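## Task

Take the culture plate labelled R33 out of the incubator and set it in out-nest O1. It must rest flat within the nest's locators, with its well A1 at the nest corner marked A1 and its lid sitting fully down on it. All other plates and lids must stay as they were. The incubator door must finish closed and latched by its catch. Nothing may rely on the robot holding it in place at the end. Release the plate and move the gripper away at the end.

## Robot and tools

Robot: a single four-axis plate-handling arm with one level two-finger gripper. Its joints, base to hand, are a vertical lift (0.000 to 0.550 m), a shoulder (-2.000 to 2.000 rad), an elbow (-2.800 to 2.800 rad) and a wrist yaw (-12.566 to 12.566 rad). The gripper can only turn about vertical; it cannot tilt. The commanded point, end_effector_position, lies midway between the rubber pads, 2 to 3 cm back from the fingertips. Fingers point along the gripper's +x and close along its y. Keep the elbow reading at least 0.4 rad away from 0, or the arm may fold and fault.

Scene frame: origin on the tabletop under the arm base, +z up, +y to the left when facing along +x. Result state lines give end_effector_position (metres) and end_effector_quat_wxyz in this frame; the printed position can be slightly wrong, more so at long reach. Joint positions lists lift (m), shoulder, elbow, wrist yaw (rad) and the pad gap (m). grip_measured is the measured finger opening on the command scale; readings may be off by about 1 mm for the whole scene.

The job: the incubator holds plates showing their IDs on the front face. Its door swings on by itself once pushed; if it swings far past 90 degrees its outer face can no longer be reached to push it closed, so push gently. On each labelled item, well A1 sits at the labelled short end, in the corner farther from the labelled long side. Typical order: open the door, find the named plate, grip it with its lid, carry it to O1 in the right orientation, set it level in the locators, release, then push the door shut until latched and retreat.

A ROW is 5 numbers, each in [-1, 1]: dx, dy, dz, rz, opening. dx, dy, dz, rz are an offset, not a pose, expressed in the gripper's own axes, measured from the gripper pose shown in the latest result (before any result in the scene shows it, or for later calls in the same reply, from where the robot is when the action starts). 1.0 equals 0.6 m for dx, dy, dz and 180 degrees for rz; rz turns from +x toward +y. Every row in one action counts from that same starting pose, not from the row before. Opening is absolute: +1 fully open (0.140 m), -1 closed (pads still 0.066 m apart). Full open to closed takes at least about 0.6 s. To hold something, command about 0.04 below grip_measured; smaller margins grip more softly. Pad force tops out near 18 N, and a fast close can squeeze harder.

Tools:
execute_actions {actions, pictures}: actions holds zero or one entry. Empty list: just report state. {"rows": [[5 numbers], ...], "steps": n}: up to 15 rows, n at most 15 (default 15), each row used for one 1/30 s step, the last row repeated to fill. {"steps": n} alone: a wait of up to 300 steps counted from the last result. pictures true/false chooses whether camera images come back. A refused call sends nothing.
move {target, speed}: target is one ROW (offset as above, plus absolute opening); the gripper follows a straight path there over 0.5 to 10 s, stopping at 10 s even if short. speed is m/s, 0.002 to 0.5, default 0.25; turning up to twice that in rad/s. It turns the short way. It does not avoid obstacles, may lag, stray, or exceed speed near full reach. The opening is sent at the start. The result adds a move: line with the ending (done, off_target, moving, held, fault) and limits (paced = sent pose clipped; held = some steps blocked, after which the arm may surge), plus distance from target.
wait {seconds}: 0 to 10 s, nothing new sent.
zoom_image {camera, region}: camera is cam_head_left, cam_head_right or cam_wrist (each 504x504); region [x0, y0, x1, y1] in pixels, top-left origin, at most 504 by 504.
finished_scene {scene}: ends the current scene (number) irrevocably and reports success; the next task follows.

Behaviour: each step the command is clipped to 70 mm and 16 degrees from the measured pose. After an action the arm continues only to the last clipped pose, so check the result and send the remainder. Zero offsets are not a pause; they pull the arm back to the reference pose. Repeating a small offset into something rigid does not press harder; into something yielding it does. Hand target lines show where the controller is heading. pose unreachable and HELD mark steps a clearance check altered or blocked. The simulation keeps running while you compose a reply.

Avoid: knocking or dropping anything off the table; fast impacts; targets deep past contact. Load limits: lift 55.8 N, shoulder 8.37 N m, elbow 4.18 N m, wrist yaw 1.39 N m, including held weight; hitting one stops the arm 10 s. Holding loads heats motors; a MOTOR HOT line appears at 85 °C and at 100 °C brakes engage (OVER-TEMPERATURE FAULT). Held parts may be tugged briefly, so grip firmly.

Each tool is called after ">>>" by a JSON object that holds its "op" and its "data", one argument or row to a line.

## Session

>>> {"op": "execute_actions", "data": {
  "actions": []
}}

Scene clock: 0.00 s of 9600.00 s.
end_effector_position=(+0.4222, -0.3688, +0.2493) grip_measured=+1.00 end_effector_quat_wxyz=(-0.162, -0.000, -0.000, +0.987)
Joint positions: [ 0.244 -0.967 -2.575  0.725  0.14 ]
Hand target: +0.422, -0.369, +0.249; -0.162, -0.000, -0.000, +0.987

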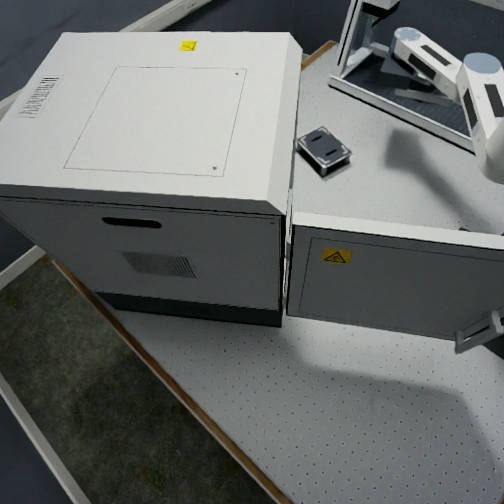

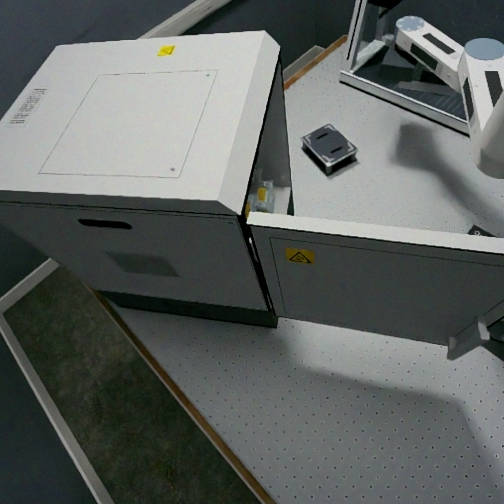

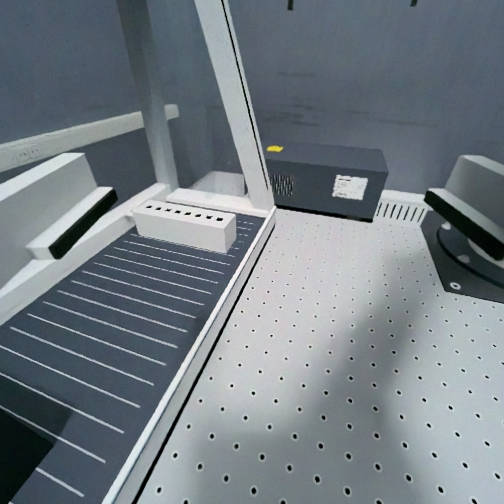

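>>> {"op": "move", "data": {
  "target": [0,-0.417,0.05,0,1]
}}

>>> {"op": "move", "data": {
  "target": [-0.352,-0.277,0,-0.917,1],
  "speed": 0.4
}}

>>> {"op": "move", "data": {
  "target": [0,0.27,0,0,-0.1],
  "speed": 0.15
}}

Scene clock: 8.93 s of 9600.00 s.
end_effector_position=(+0.3425, -0.1316, +0.2794) grip_measured=+1.00 end_effector_quat_wxyz=(-0.162, -0.000, -0.000, +0.987)
Joint positions: [ 0.274 -1.109 -1.281 -0.426  0.14 ]
Hand target: +0.342, -0.132, +0.279; -0.162, -0.000, -0.000, +0.987
Off the commanded pose: 0.000 m, 0 deg.
After step 90, 4.53 s passed at rest.
move: done

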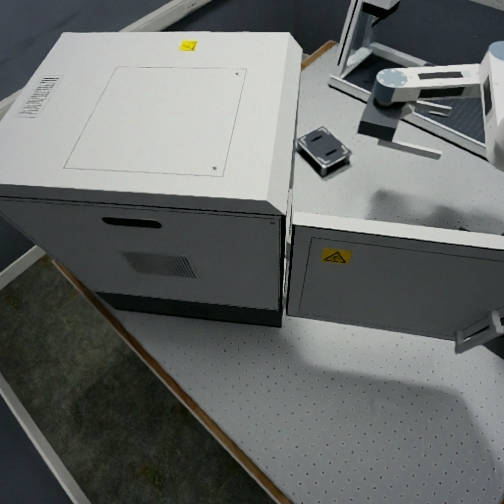

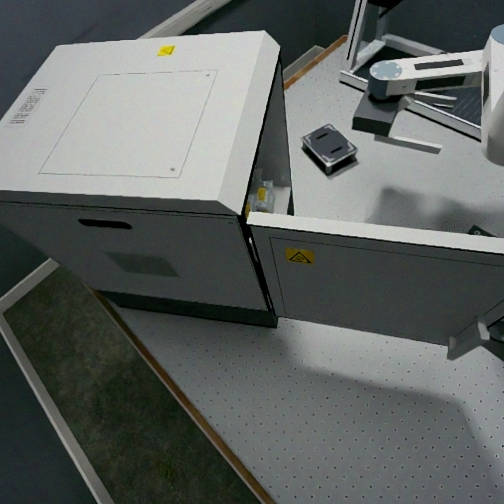

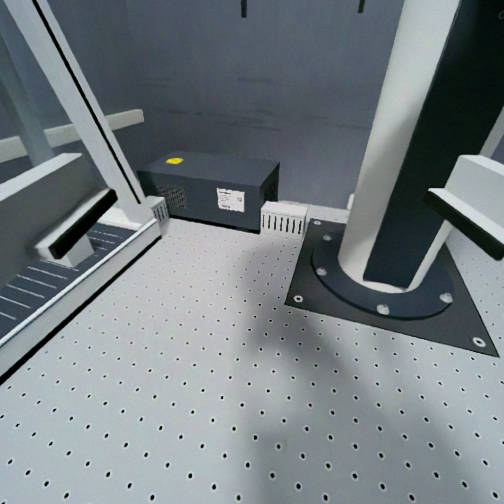

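Scene clock: 12.97 s of 9600.00 s.
end_effector_position=(+0.4895, +0.0934, +0.2794) grip_measured=+1.00 end_effector_quat_wxyz=(+0.957, -0.000, -0.000, +0.289)
Joint positions: [ 0.274 -0.918 -0.769 -4.01   0.14 ]
Hand target: +0.490, +0.093, +0.279; +0.957, -0.000, -0.000, +0.289
Off the commanded pose: 0.000 m, 0 deg.
move: done

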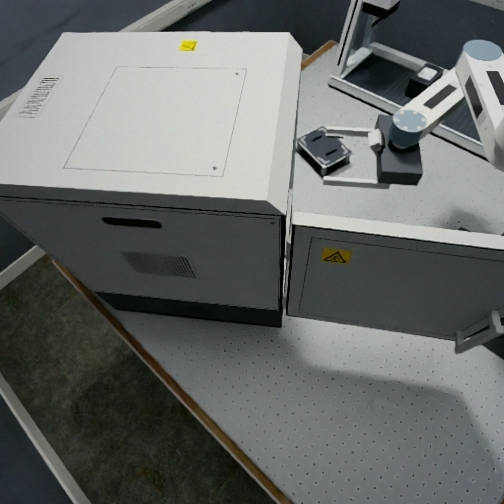

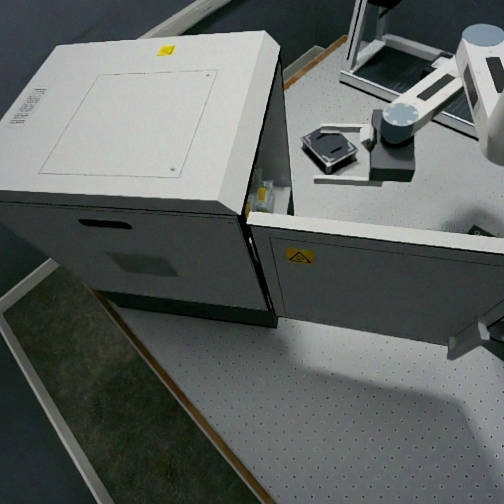

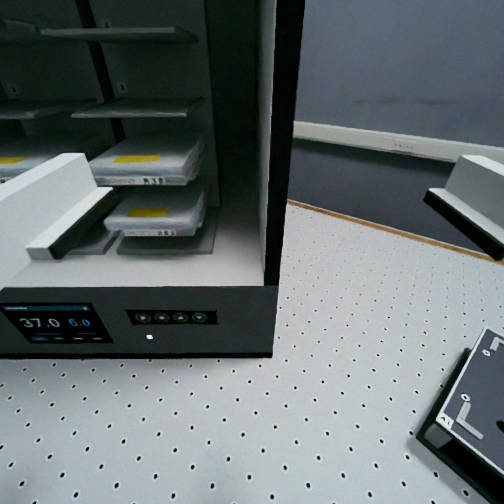

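Scene clock: 14.43 s of 9600.00 s.
end_effector_position=(+0.3999, +0.2284, +0.2794) grip_measured=-0.10 end_effector_quat_wxyz=(+0.957, -0.000, -0.000, +0.289)
Joint positions: [ 0.274 -0.062 -0.715 -4.919  0.099]
Hand target: +0.400, +0.228, +0.279; +0.957, -0.000, -0.000, +0.289
Off the commanded pose: 0.000 m, 0 deg.
move: done

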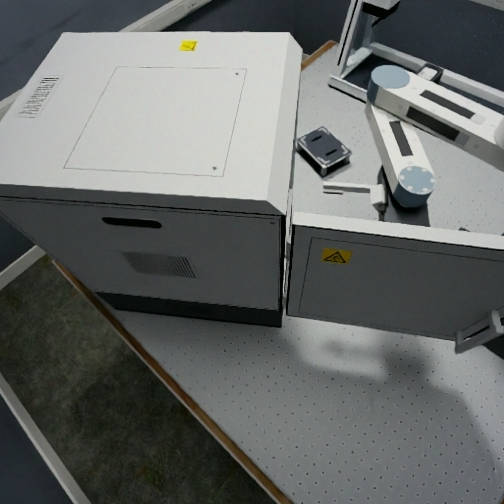

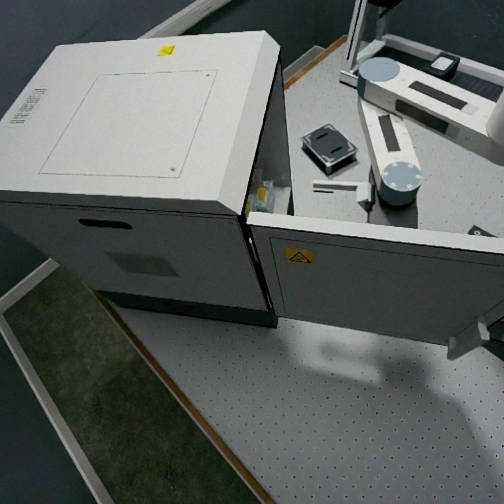

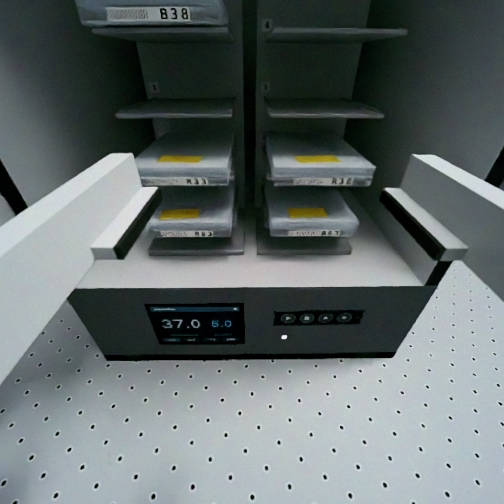

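>>> {"op": "move", "data": {
  "target": [0.16,0.114,-0.057,0.004,-0.12],
  "speed": 0.08
}}

Scene clock: 21.13 s of 9600.00 s.
end_effector_position=(+0.4421, +0.3385, +0.2451) grip_measured=-0.12 end_effector_quat_wxyz=(+0.955, -0.000, -0.000, +0.295)
Joint positions: [ 0.24   0.193 -1.224 -4.653  0.099]
Hand target: +0.442, +0.339, +0.245; +0.955, -0.000, -0.000, +0.295
Off the commanded pose: 0.000 m, 0 deg.
After step 90, 1.90 s passed at rest.
move: done

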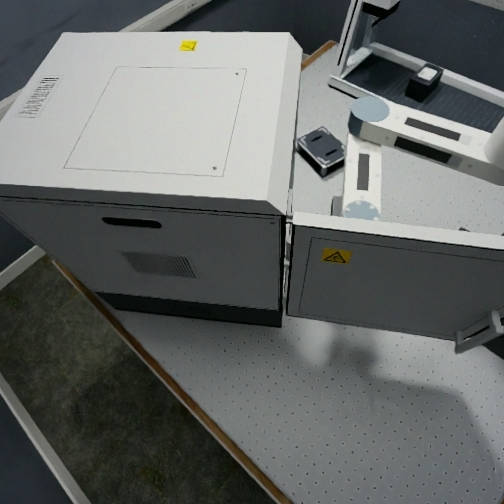

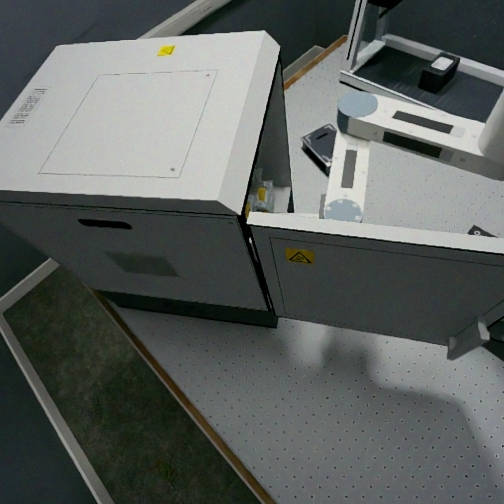

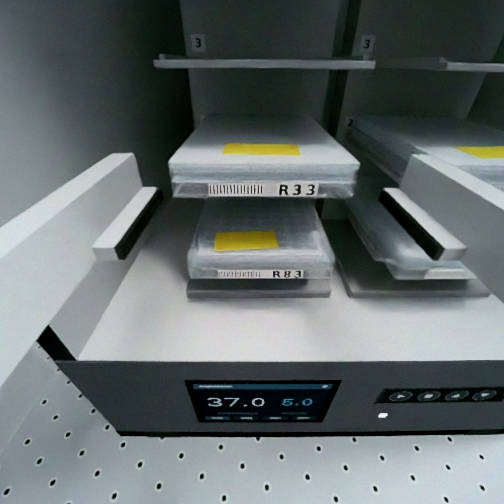

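>>> {"op": "move", "data": {
  "target": [0,0.0045,0.004,0,-0.14],
  "speed": 0.03
}}

>>> {"op": "move", "data": {
  "target": [0.092,0,0,0,-0.14],
  "speed": 0.03
}}

Scene clock: 27.83 s of 9600.00 s.
end_effector_position=(+0.4406, +0.3407, +0.2475) grip_measured=-0.14 end_effector_quat_wxyz=(+0.955, -0.000, -0.000, +0.295)
Joint positions: [ 0.242  0.203 -1.229 -4.657  0.098]
Hand target: +0.441, +0.341, +0.248; +0.955, -0.000, -0.000, +0.295
Off the commanded pose: 0.000 m, 0 deg.
After step 90, 3.00 s passed at rest.
move: done

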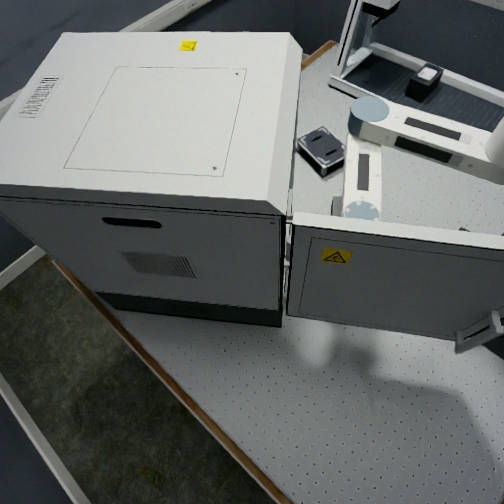

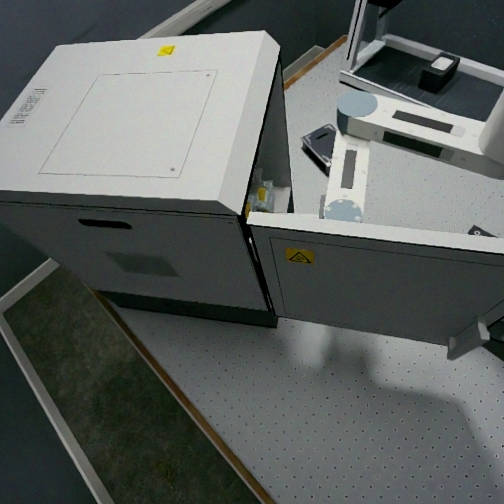

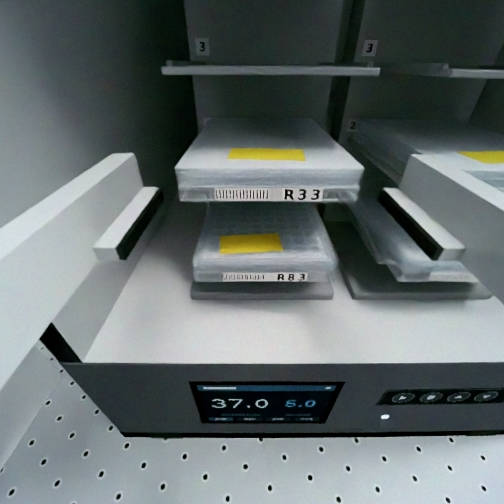

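Scene clock: 29.90 s of 9600.00 s.
end_effector_position=(+0.4863, +0.3717, +0.2475) grip_measured=-0.14 end_effector_quat_wxyz=(+0.956, -0.000, -0.000, +0.295)
Joint positions: [ 0.242  0.236 -1.482 -4.439  0.098]
Hand target: +0.486, +0.372, +0.247; +0.955, -0.000, -0.000, +0.295
Off the commanded pose: 0.000 m, 0 deg.
move: done

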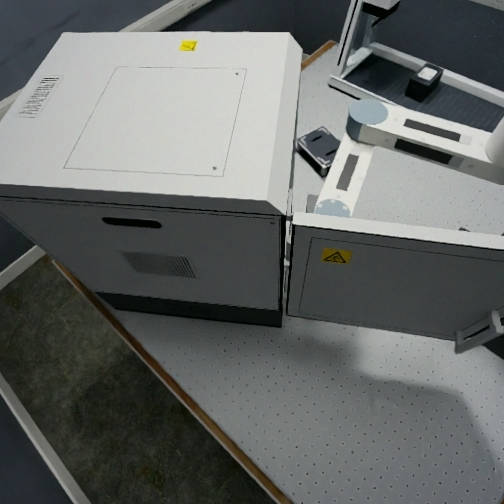

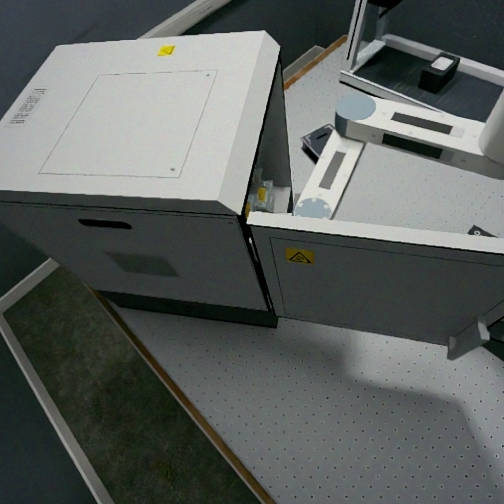

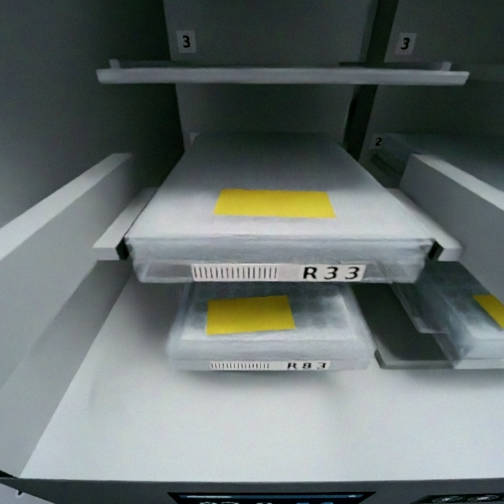

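>>> {"op": "move", "data": {
  "target": [0.057,0.003,0.0005,0,-0.14],
  "speed": 0.03
}}

>>> {"op": "move", "data": {
  "target": [0,0,0,0,-0.52]
}}

Scene clock: 34.47 s of 9600.00 s.
end_effector_position=(+0.5136, +0.3924, +0.2477) grip_measured=-0.14 end_effector_quat_wxyz=(+0.956, -0.000, -0.000, +0.295)
Joint positions: [ 0.243  0.282 -1.66  -4.307  0.098]
Hand target: +0.514, +0.393, +0.248; +0.956, -0.000, -0.000, +0.295
Off the commanded pose: 0.000 m, 0 deg.
After step 90, 0.20 s passed at rest.
move: done

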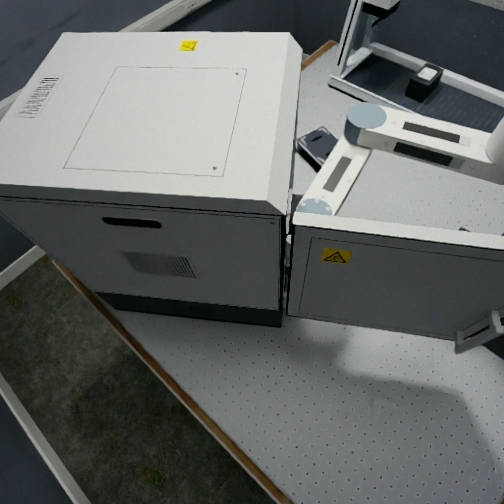

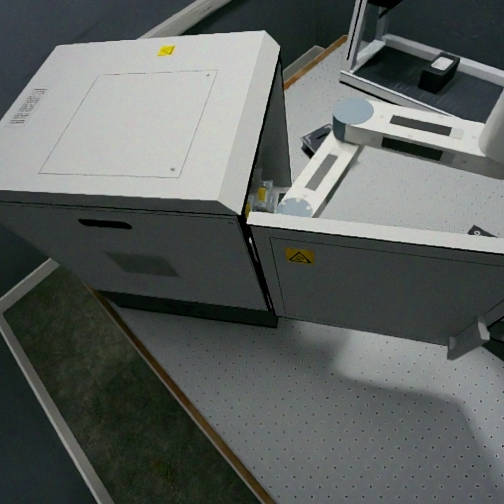

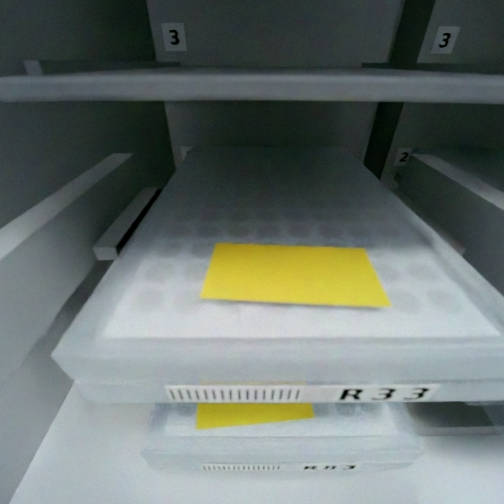

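Scene clock: 34.97 s of 9600.00 s.
end_effector_position=(+0.5137, +0.3924, +0.2477) grip_measured=-0.47 end_effector_quat_wxyz=(+0.956, -0.000, -0.000, +0.295)
Joint positions: [ 0.243  0.282 -1.66  -4.307  0.085]
Hand target: +0.514, +0.392, +0.248; +0.956, -0.000, -0.000, +0.295
Off the commanded pose: 0.000 m, 0 deg.
move: done

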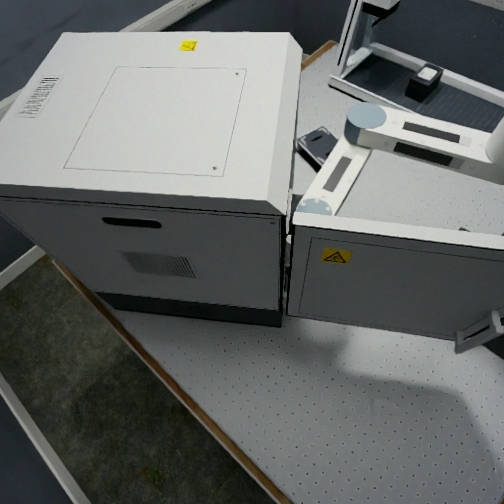

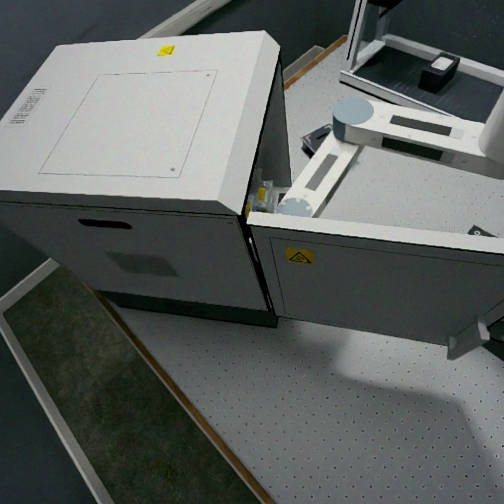

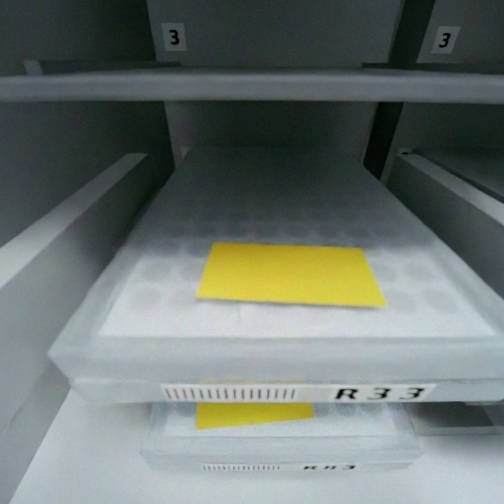

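>>> {"op": "move", "data": {
  "target": [0,0,0.008,0,-0.52],
  "speed": 0.01
}}

>>> {"op": "move", "data": {
  "target": [-0.34,0,0,0,-0.52],
  "speed": 0.08
}}

>>> {"op": "move", "data": {
  "target": [0,-0.44,0,0,-0.52],
  "speed": 0.12
}}

Scene clock: 40.50 s of 9600.00 s.
end_effector_position=(+0.5137, +0.3924, +0.2525) grip_measured=-0.47 end_effector_quat_wxyz=(+0.956, -0.000, -0.000, +0.295)
Joint positions: [ 0.248  0.282 -1.66  -4.307  0.085]
Hand target: +0.514, +0.392, +0.253; +0.956, -0.000, -0.000, +0.295
Off the commanded pose: 0.000 m, 0 deg.
After step 90, 1.83 s passed at rest.
move: done

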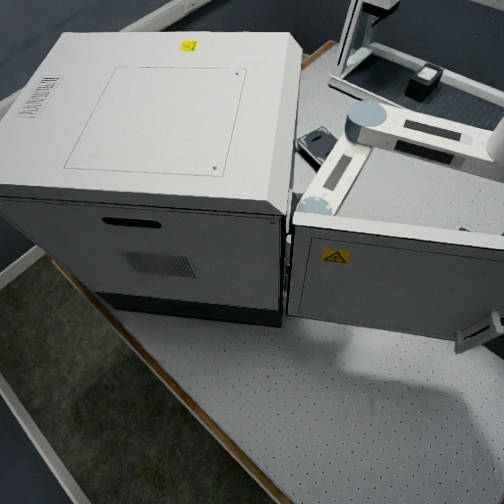

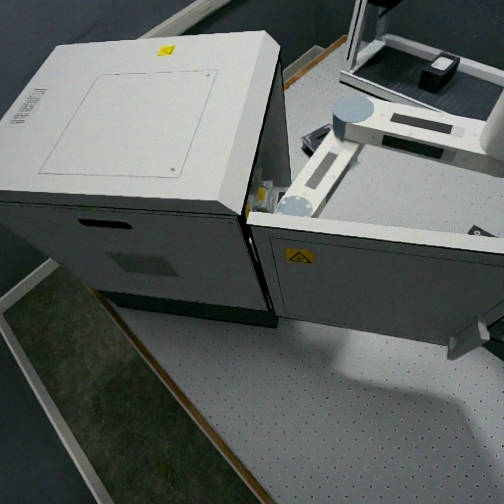

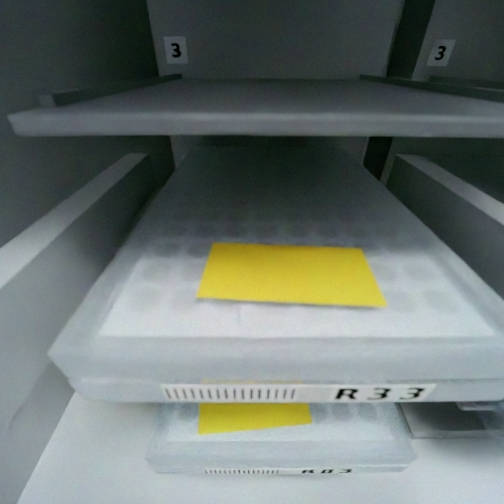

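Scene clock: 43.33 s of 9600.00 s.
end_effector_position=(+0.3450, +0.2775, +0.2525) grip_measured=-0.47 end_effector_quat_wxyz=(+0.956, -0.000, -0.000, +0.295)
Joint positions: [ 0.248  0.313 -0.801 -5.197  0.085]
Hand target: +0.345, +0.278, +0.253; +0.956, -0.000, -0.000, +0.295
Off the commanded pose: 0.000 m, 0 deg.
move: done

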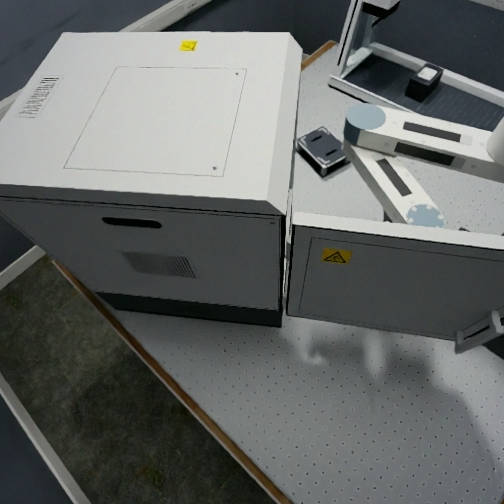

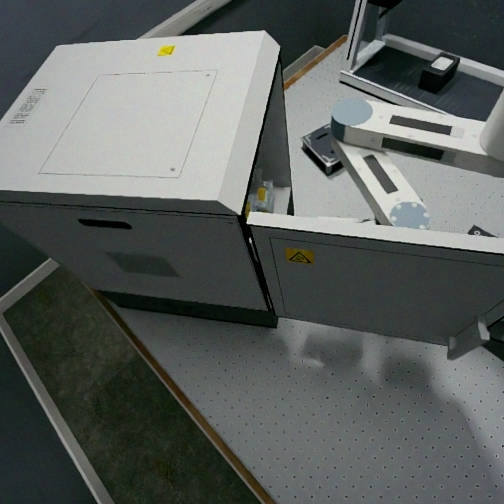

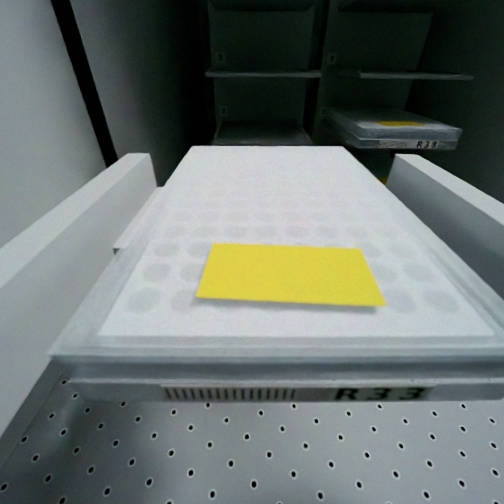

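Scene clock: 45.87 s of 9600.00 s.
end_effector_position=(+0.4937, +0.0593, +0.2525) grip_measured=-0.47 end_effector_quat_wxyz=(+0.956, -0.000, -0.000, +0.295)
Joint positions: [ 0.247 -1.089 -0.792 -3.805  0.085]
Hand target: +0.494, +0.059, +0.253; +0.956, -0.000, -0.000, +0.295
Off the commanded pose: 0.000 m, 0 deg.
move: done

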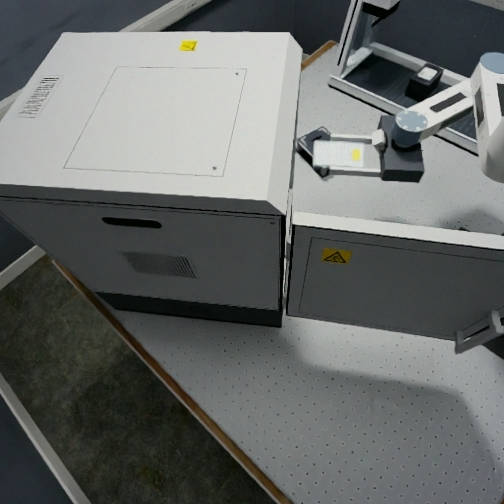

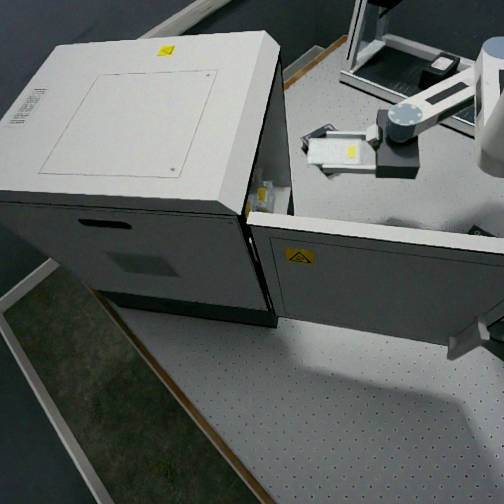

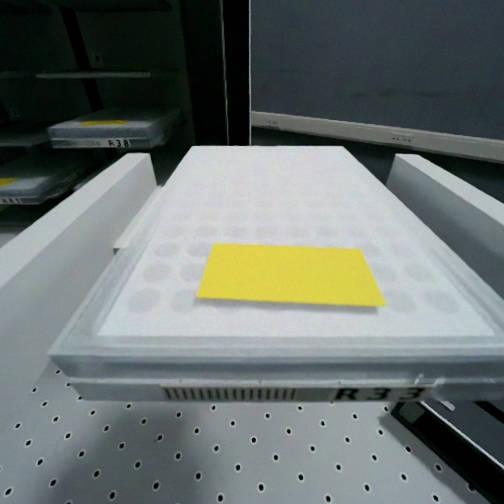

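>>> {"op": "move", "data": {
  "target": [0.0538,-0.3937,-0.285,-0.267,-0.52],
  "speed": 0.12
}}

Scene clock: 53.73 s of 9600.00 s.
end_effector_position=(+0.6533, -0.1179, +0.0814) grip_measured=-0.47 end_effector_quat_wxyz=(+0.993, -0.000, -0.000, -0.120)
Joint positions: [ 0.076 -0.987 -1.484 -4.054  0.085]
Hand target: +0.653, -0.118, +0.081; +0.993, -0.000, -0.000, -0.120
Off the commanded pose: 0.000 m, 0 deg.
After step 90, 1.07 s passed at rest.
move: done

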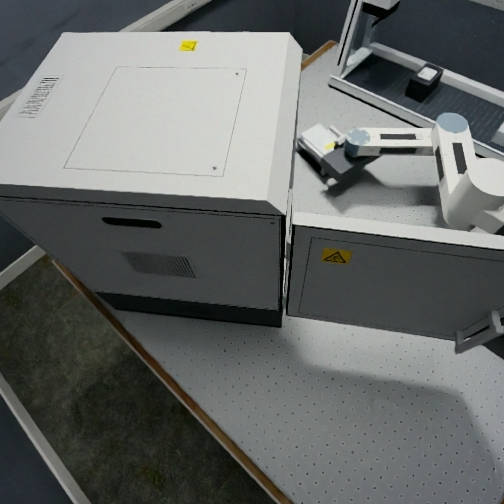

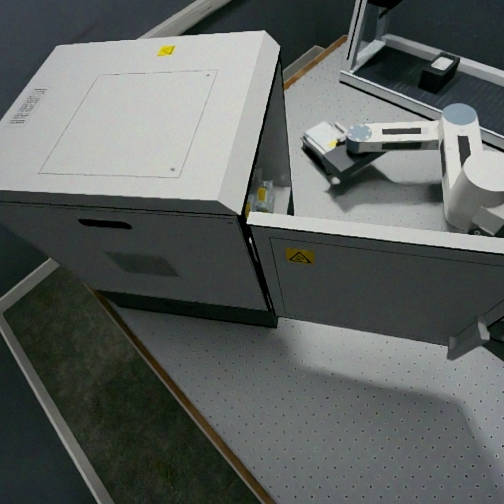

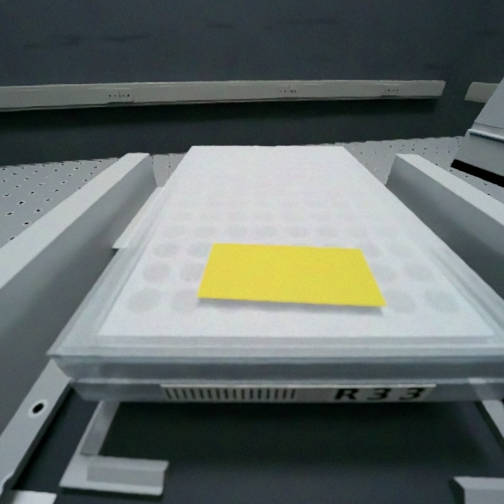

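>>> {"op": "move", "data": {
  "target": [-0.014,-0.0087,-0.008,-0.0145,-0.52],
  "speed": 0.02
}}

Scene clock: 60.03 s of 9600.00 s.
end_effector_position=(+0.6439, -0.1209, +0.0766) grip_measured=-0.47 end_effector_quat_wxyz=(+0.990, -0.000, -0.000, -0.143)
Joint positions: [ 0.072 -1.001 -1.441 -4.127  0.085]
Hand target: +0.644, -0.121, +0.077; +0.990, -0.000, -0.000, -0.143
Off the commanded pose: 0.000 m, 0 deg.
After step 90, 1.93 s passed at rest.
move: done

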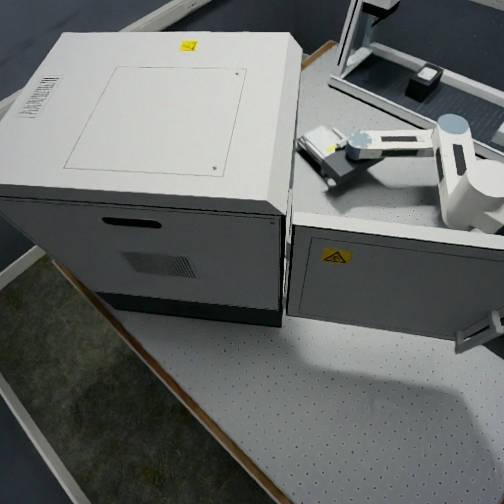

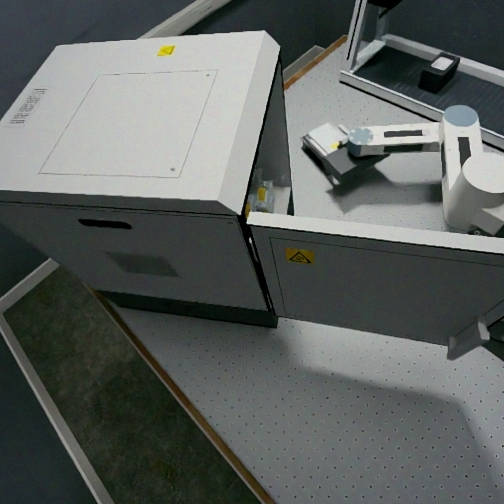

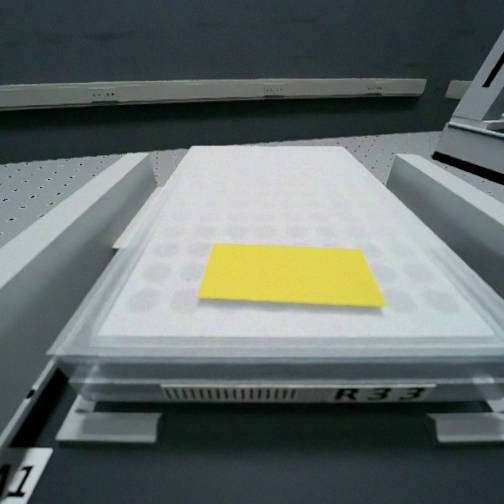

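Matches well.

>>> {"op": "move", "data": {
  "target": [0,-0.0005,-0.0105,-0.002,-0.52],
  "speed": 0.006
}}

Scene clock: 65.47 s of 9600.00 s.
end_effector_position=(+0.6438, -0.1213, +0.0703) grip_measured=-0.47 end_effector_quat_wxyz=(+0.989, -0.000, -0.000, -0.146)
Joint positions: [ 0.065 -1.    -1.441 -4.135  0.085]
Hand target: +0.644, -0.121, +0.070; +0.989, -0.000, -0.000, -0.146
Off the commanded pose: 0.000 m, 0 deg.
After step 90, 1.17 s passed at rest.
move: done

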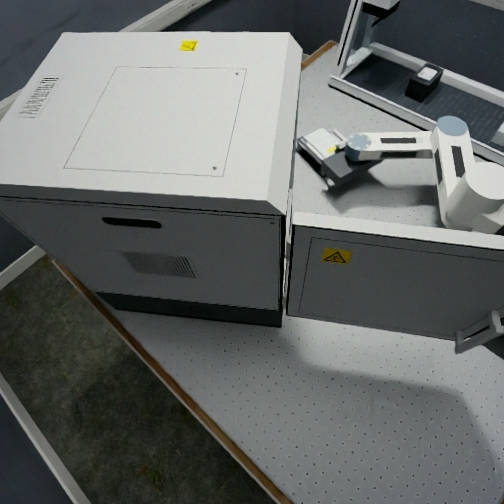

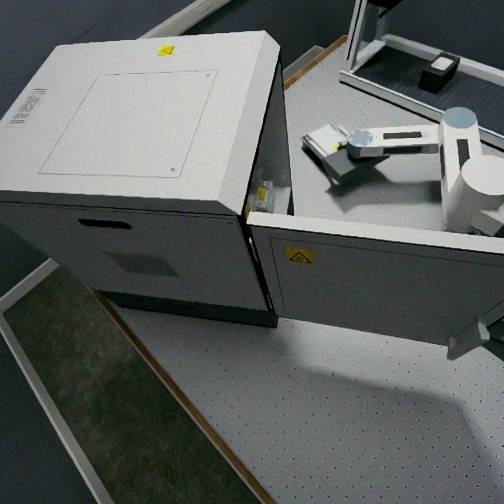

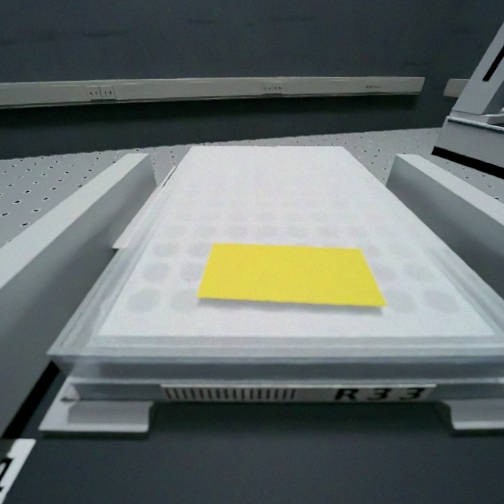

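>>> {"op": "move", "data": {
  "target": [0,0,-0.0018,0,-0.52],
  "speed": 0.004
}}

>>> {"op": "move", "data": {
  "target": [0,0,0,0,0.2]
}}

>>> {"op": "move", "data": {
  "target": [-0.12,0,0.08,0,0.2],
  "speed": 0.08
}}

>>> {"op": "move", "data": {
  "target": [-0.1,0.05,0.727,0.2,-1]
}}

Scene clock: 71.70 s of 9600.00 s.
end_effector_position=(+0.6438, -0.1213, +0.0694) grip_measured=-0.47 end_effector_quat_wxyz=(+0.989, -0.000, -0.000, -0.146)
Joint positions: [ 0.064 -1.    -1.441 -4.135  0.085]
Hand target: +0.644, -0.121, +0.069; +0.989, -0.000, -0.000, -0.146
Off the commanded pose: 0.000 m, 0 deg.
After step 90, 2.53 s passed at rest.
move: done

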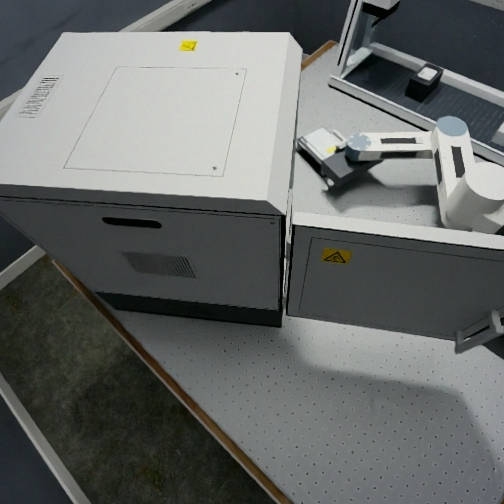

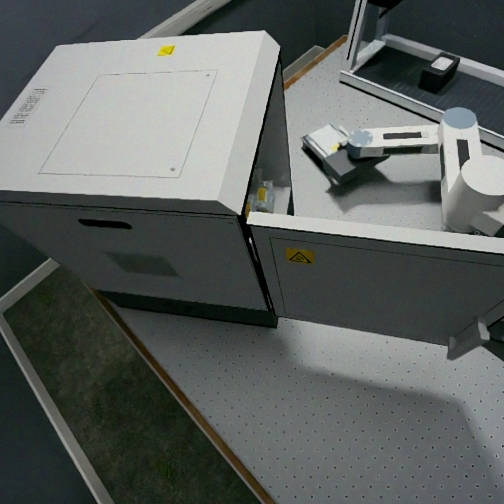

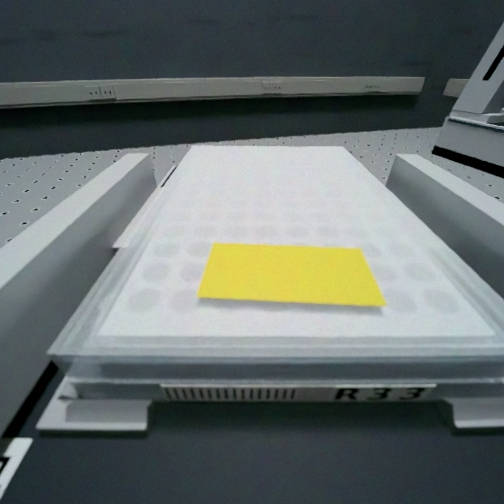

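Scene clock: 72.20 s of 9600.00 s.
end_effector_position=(+0.6438, -0.1213, +0.0695) grip_measured=+0.20 end_effector_quat_wxyz=(+0.989, -0.000, -0.000, -0.146)
Joint positions: [ 0.064 -1.    -1.441 -4.135  0.11 ]
Hand target: +0.644, -0.121, +0.069; +0.989, -0.000, -0.000, -0.146
Off the commanded pose: 0.000 m, 0 deg.
move: done

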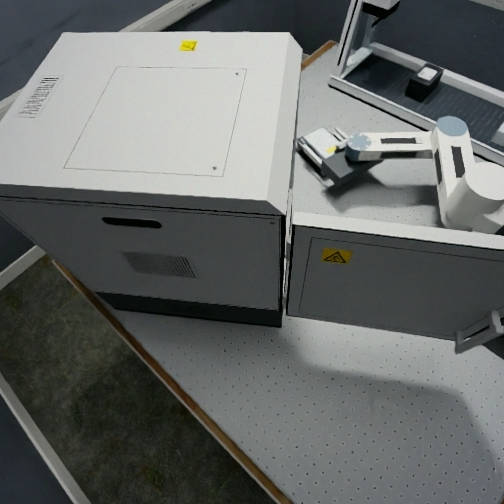

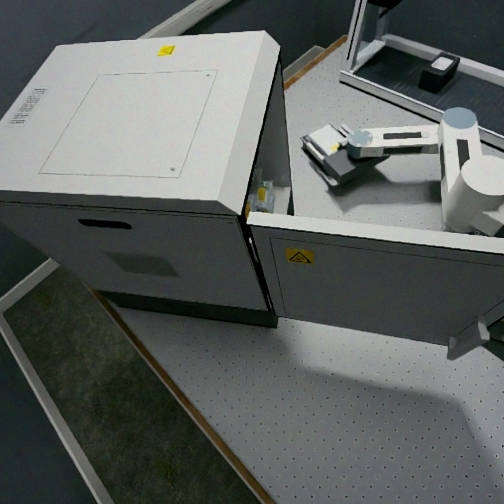

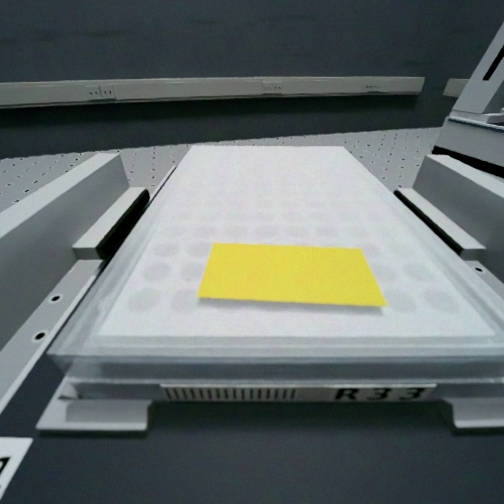

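Scene clock: 73.57 s of 9600.00 s.
end_effector_position=(+0.5749, -0.1003, +0.1175) grip_measured=+0.20 end_effector_quat_wxyz=(+0.989, -0.000, -0.000, -0.146)
Joint positions: [ 0.113 -1.12  -1.093 -4.362  0.11 ]
Hand target: +0.575, -0.100, +0.117; +0.989, -0.000, -0.000, -0.146
Off the commanded pose: 0.000 m, 0 deg.
move: done

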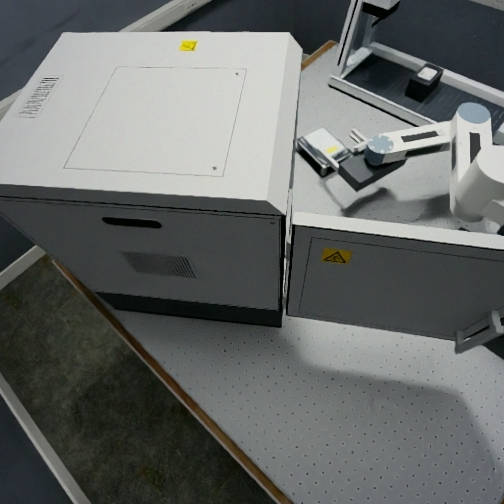

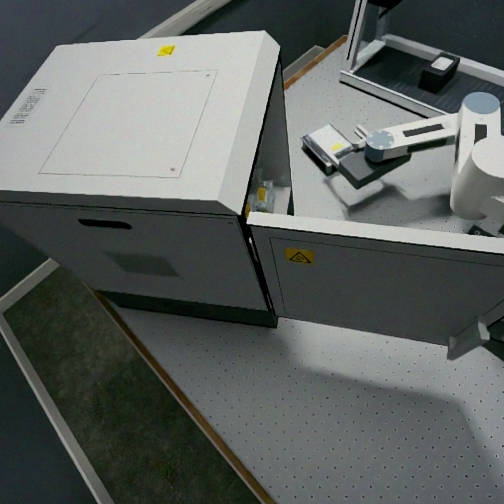

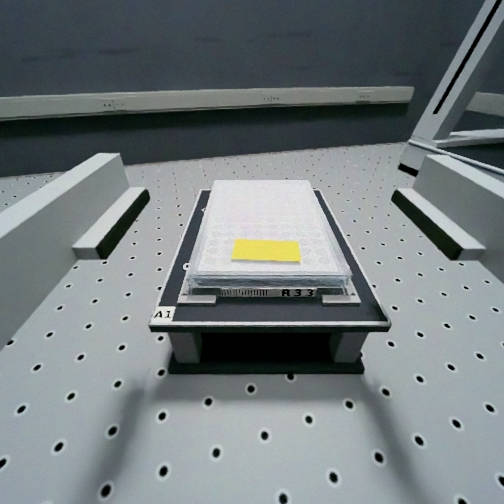

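Scene clock: 75.73 s of 9600.00 s.
end_effector_position=(+0.5261, -0.0543, +0.5538) grip_measured=-0.99 end_effector_quat_wxyz=(+0.986, -0.000, -0.000, +0.167)
Joint positions: [ 0.549 -1.377 -0.952 -3.619  0.066]
Hand target: +0.526, -0.054, +0.554; +0.986, -0.000, -0.000, +0.167
Off the commanded pose: 0.000 m, 0 deg.
move: done

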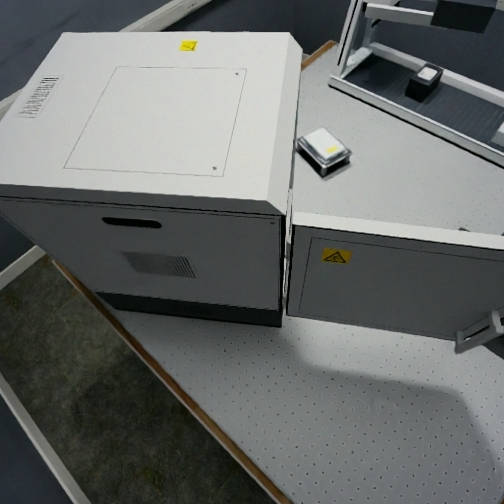

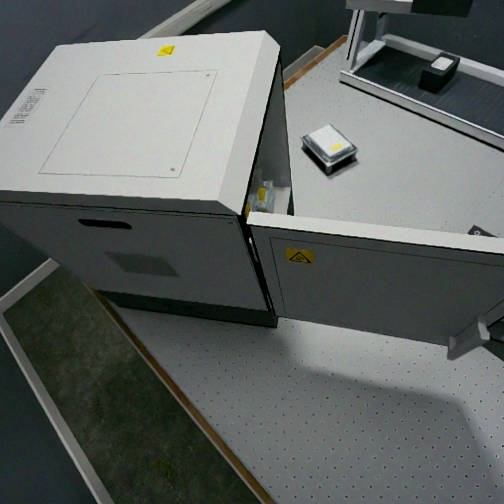

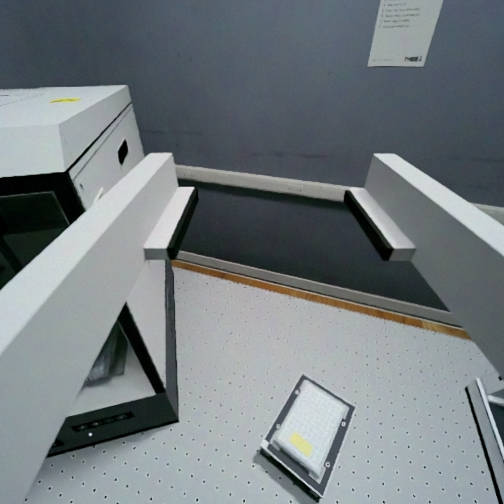

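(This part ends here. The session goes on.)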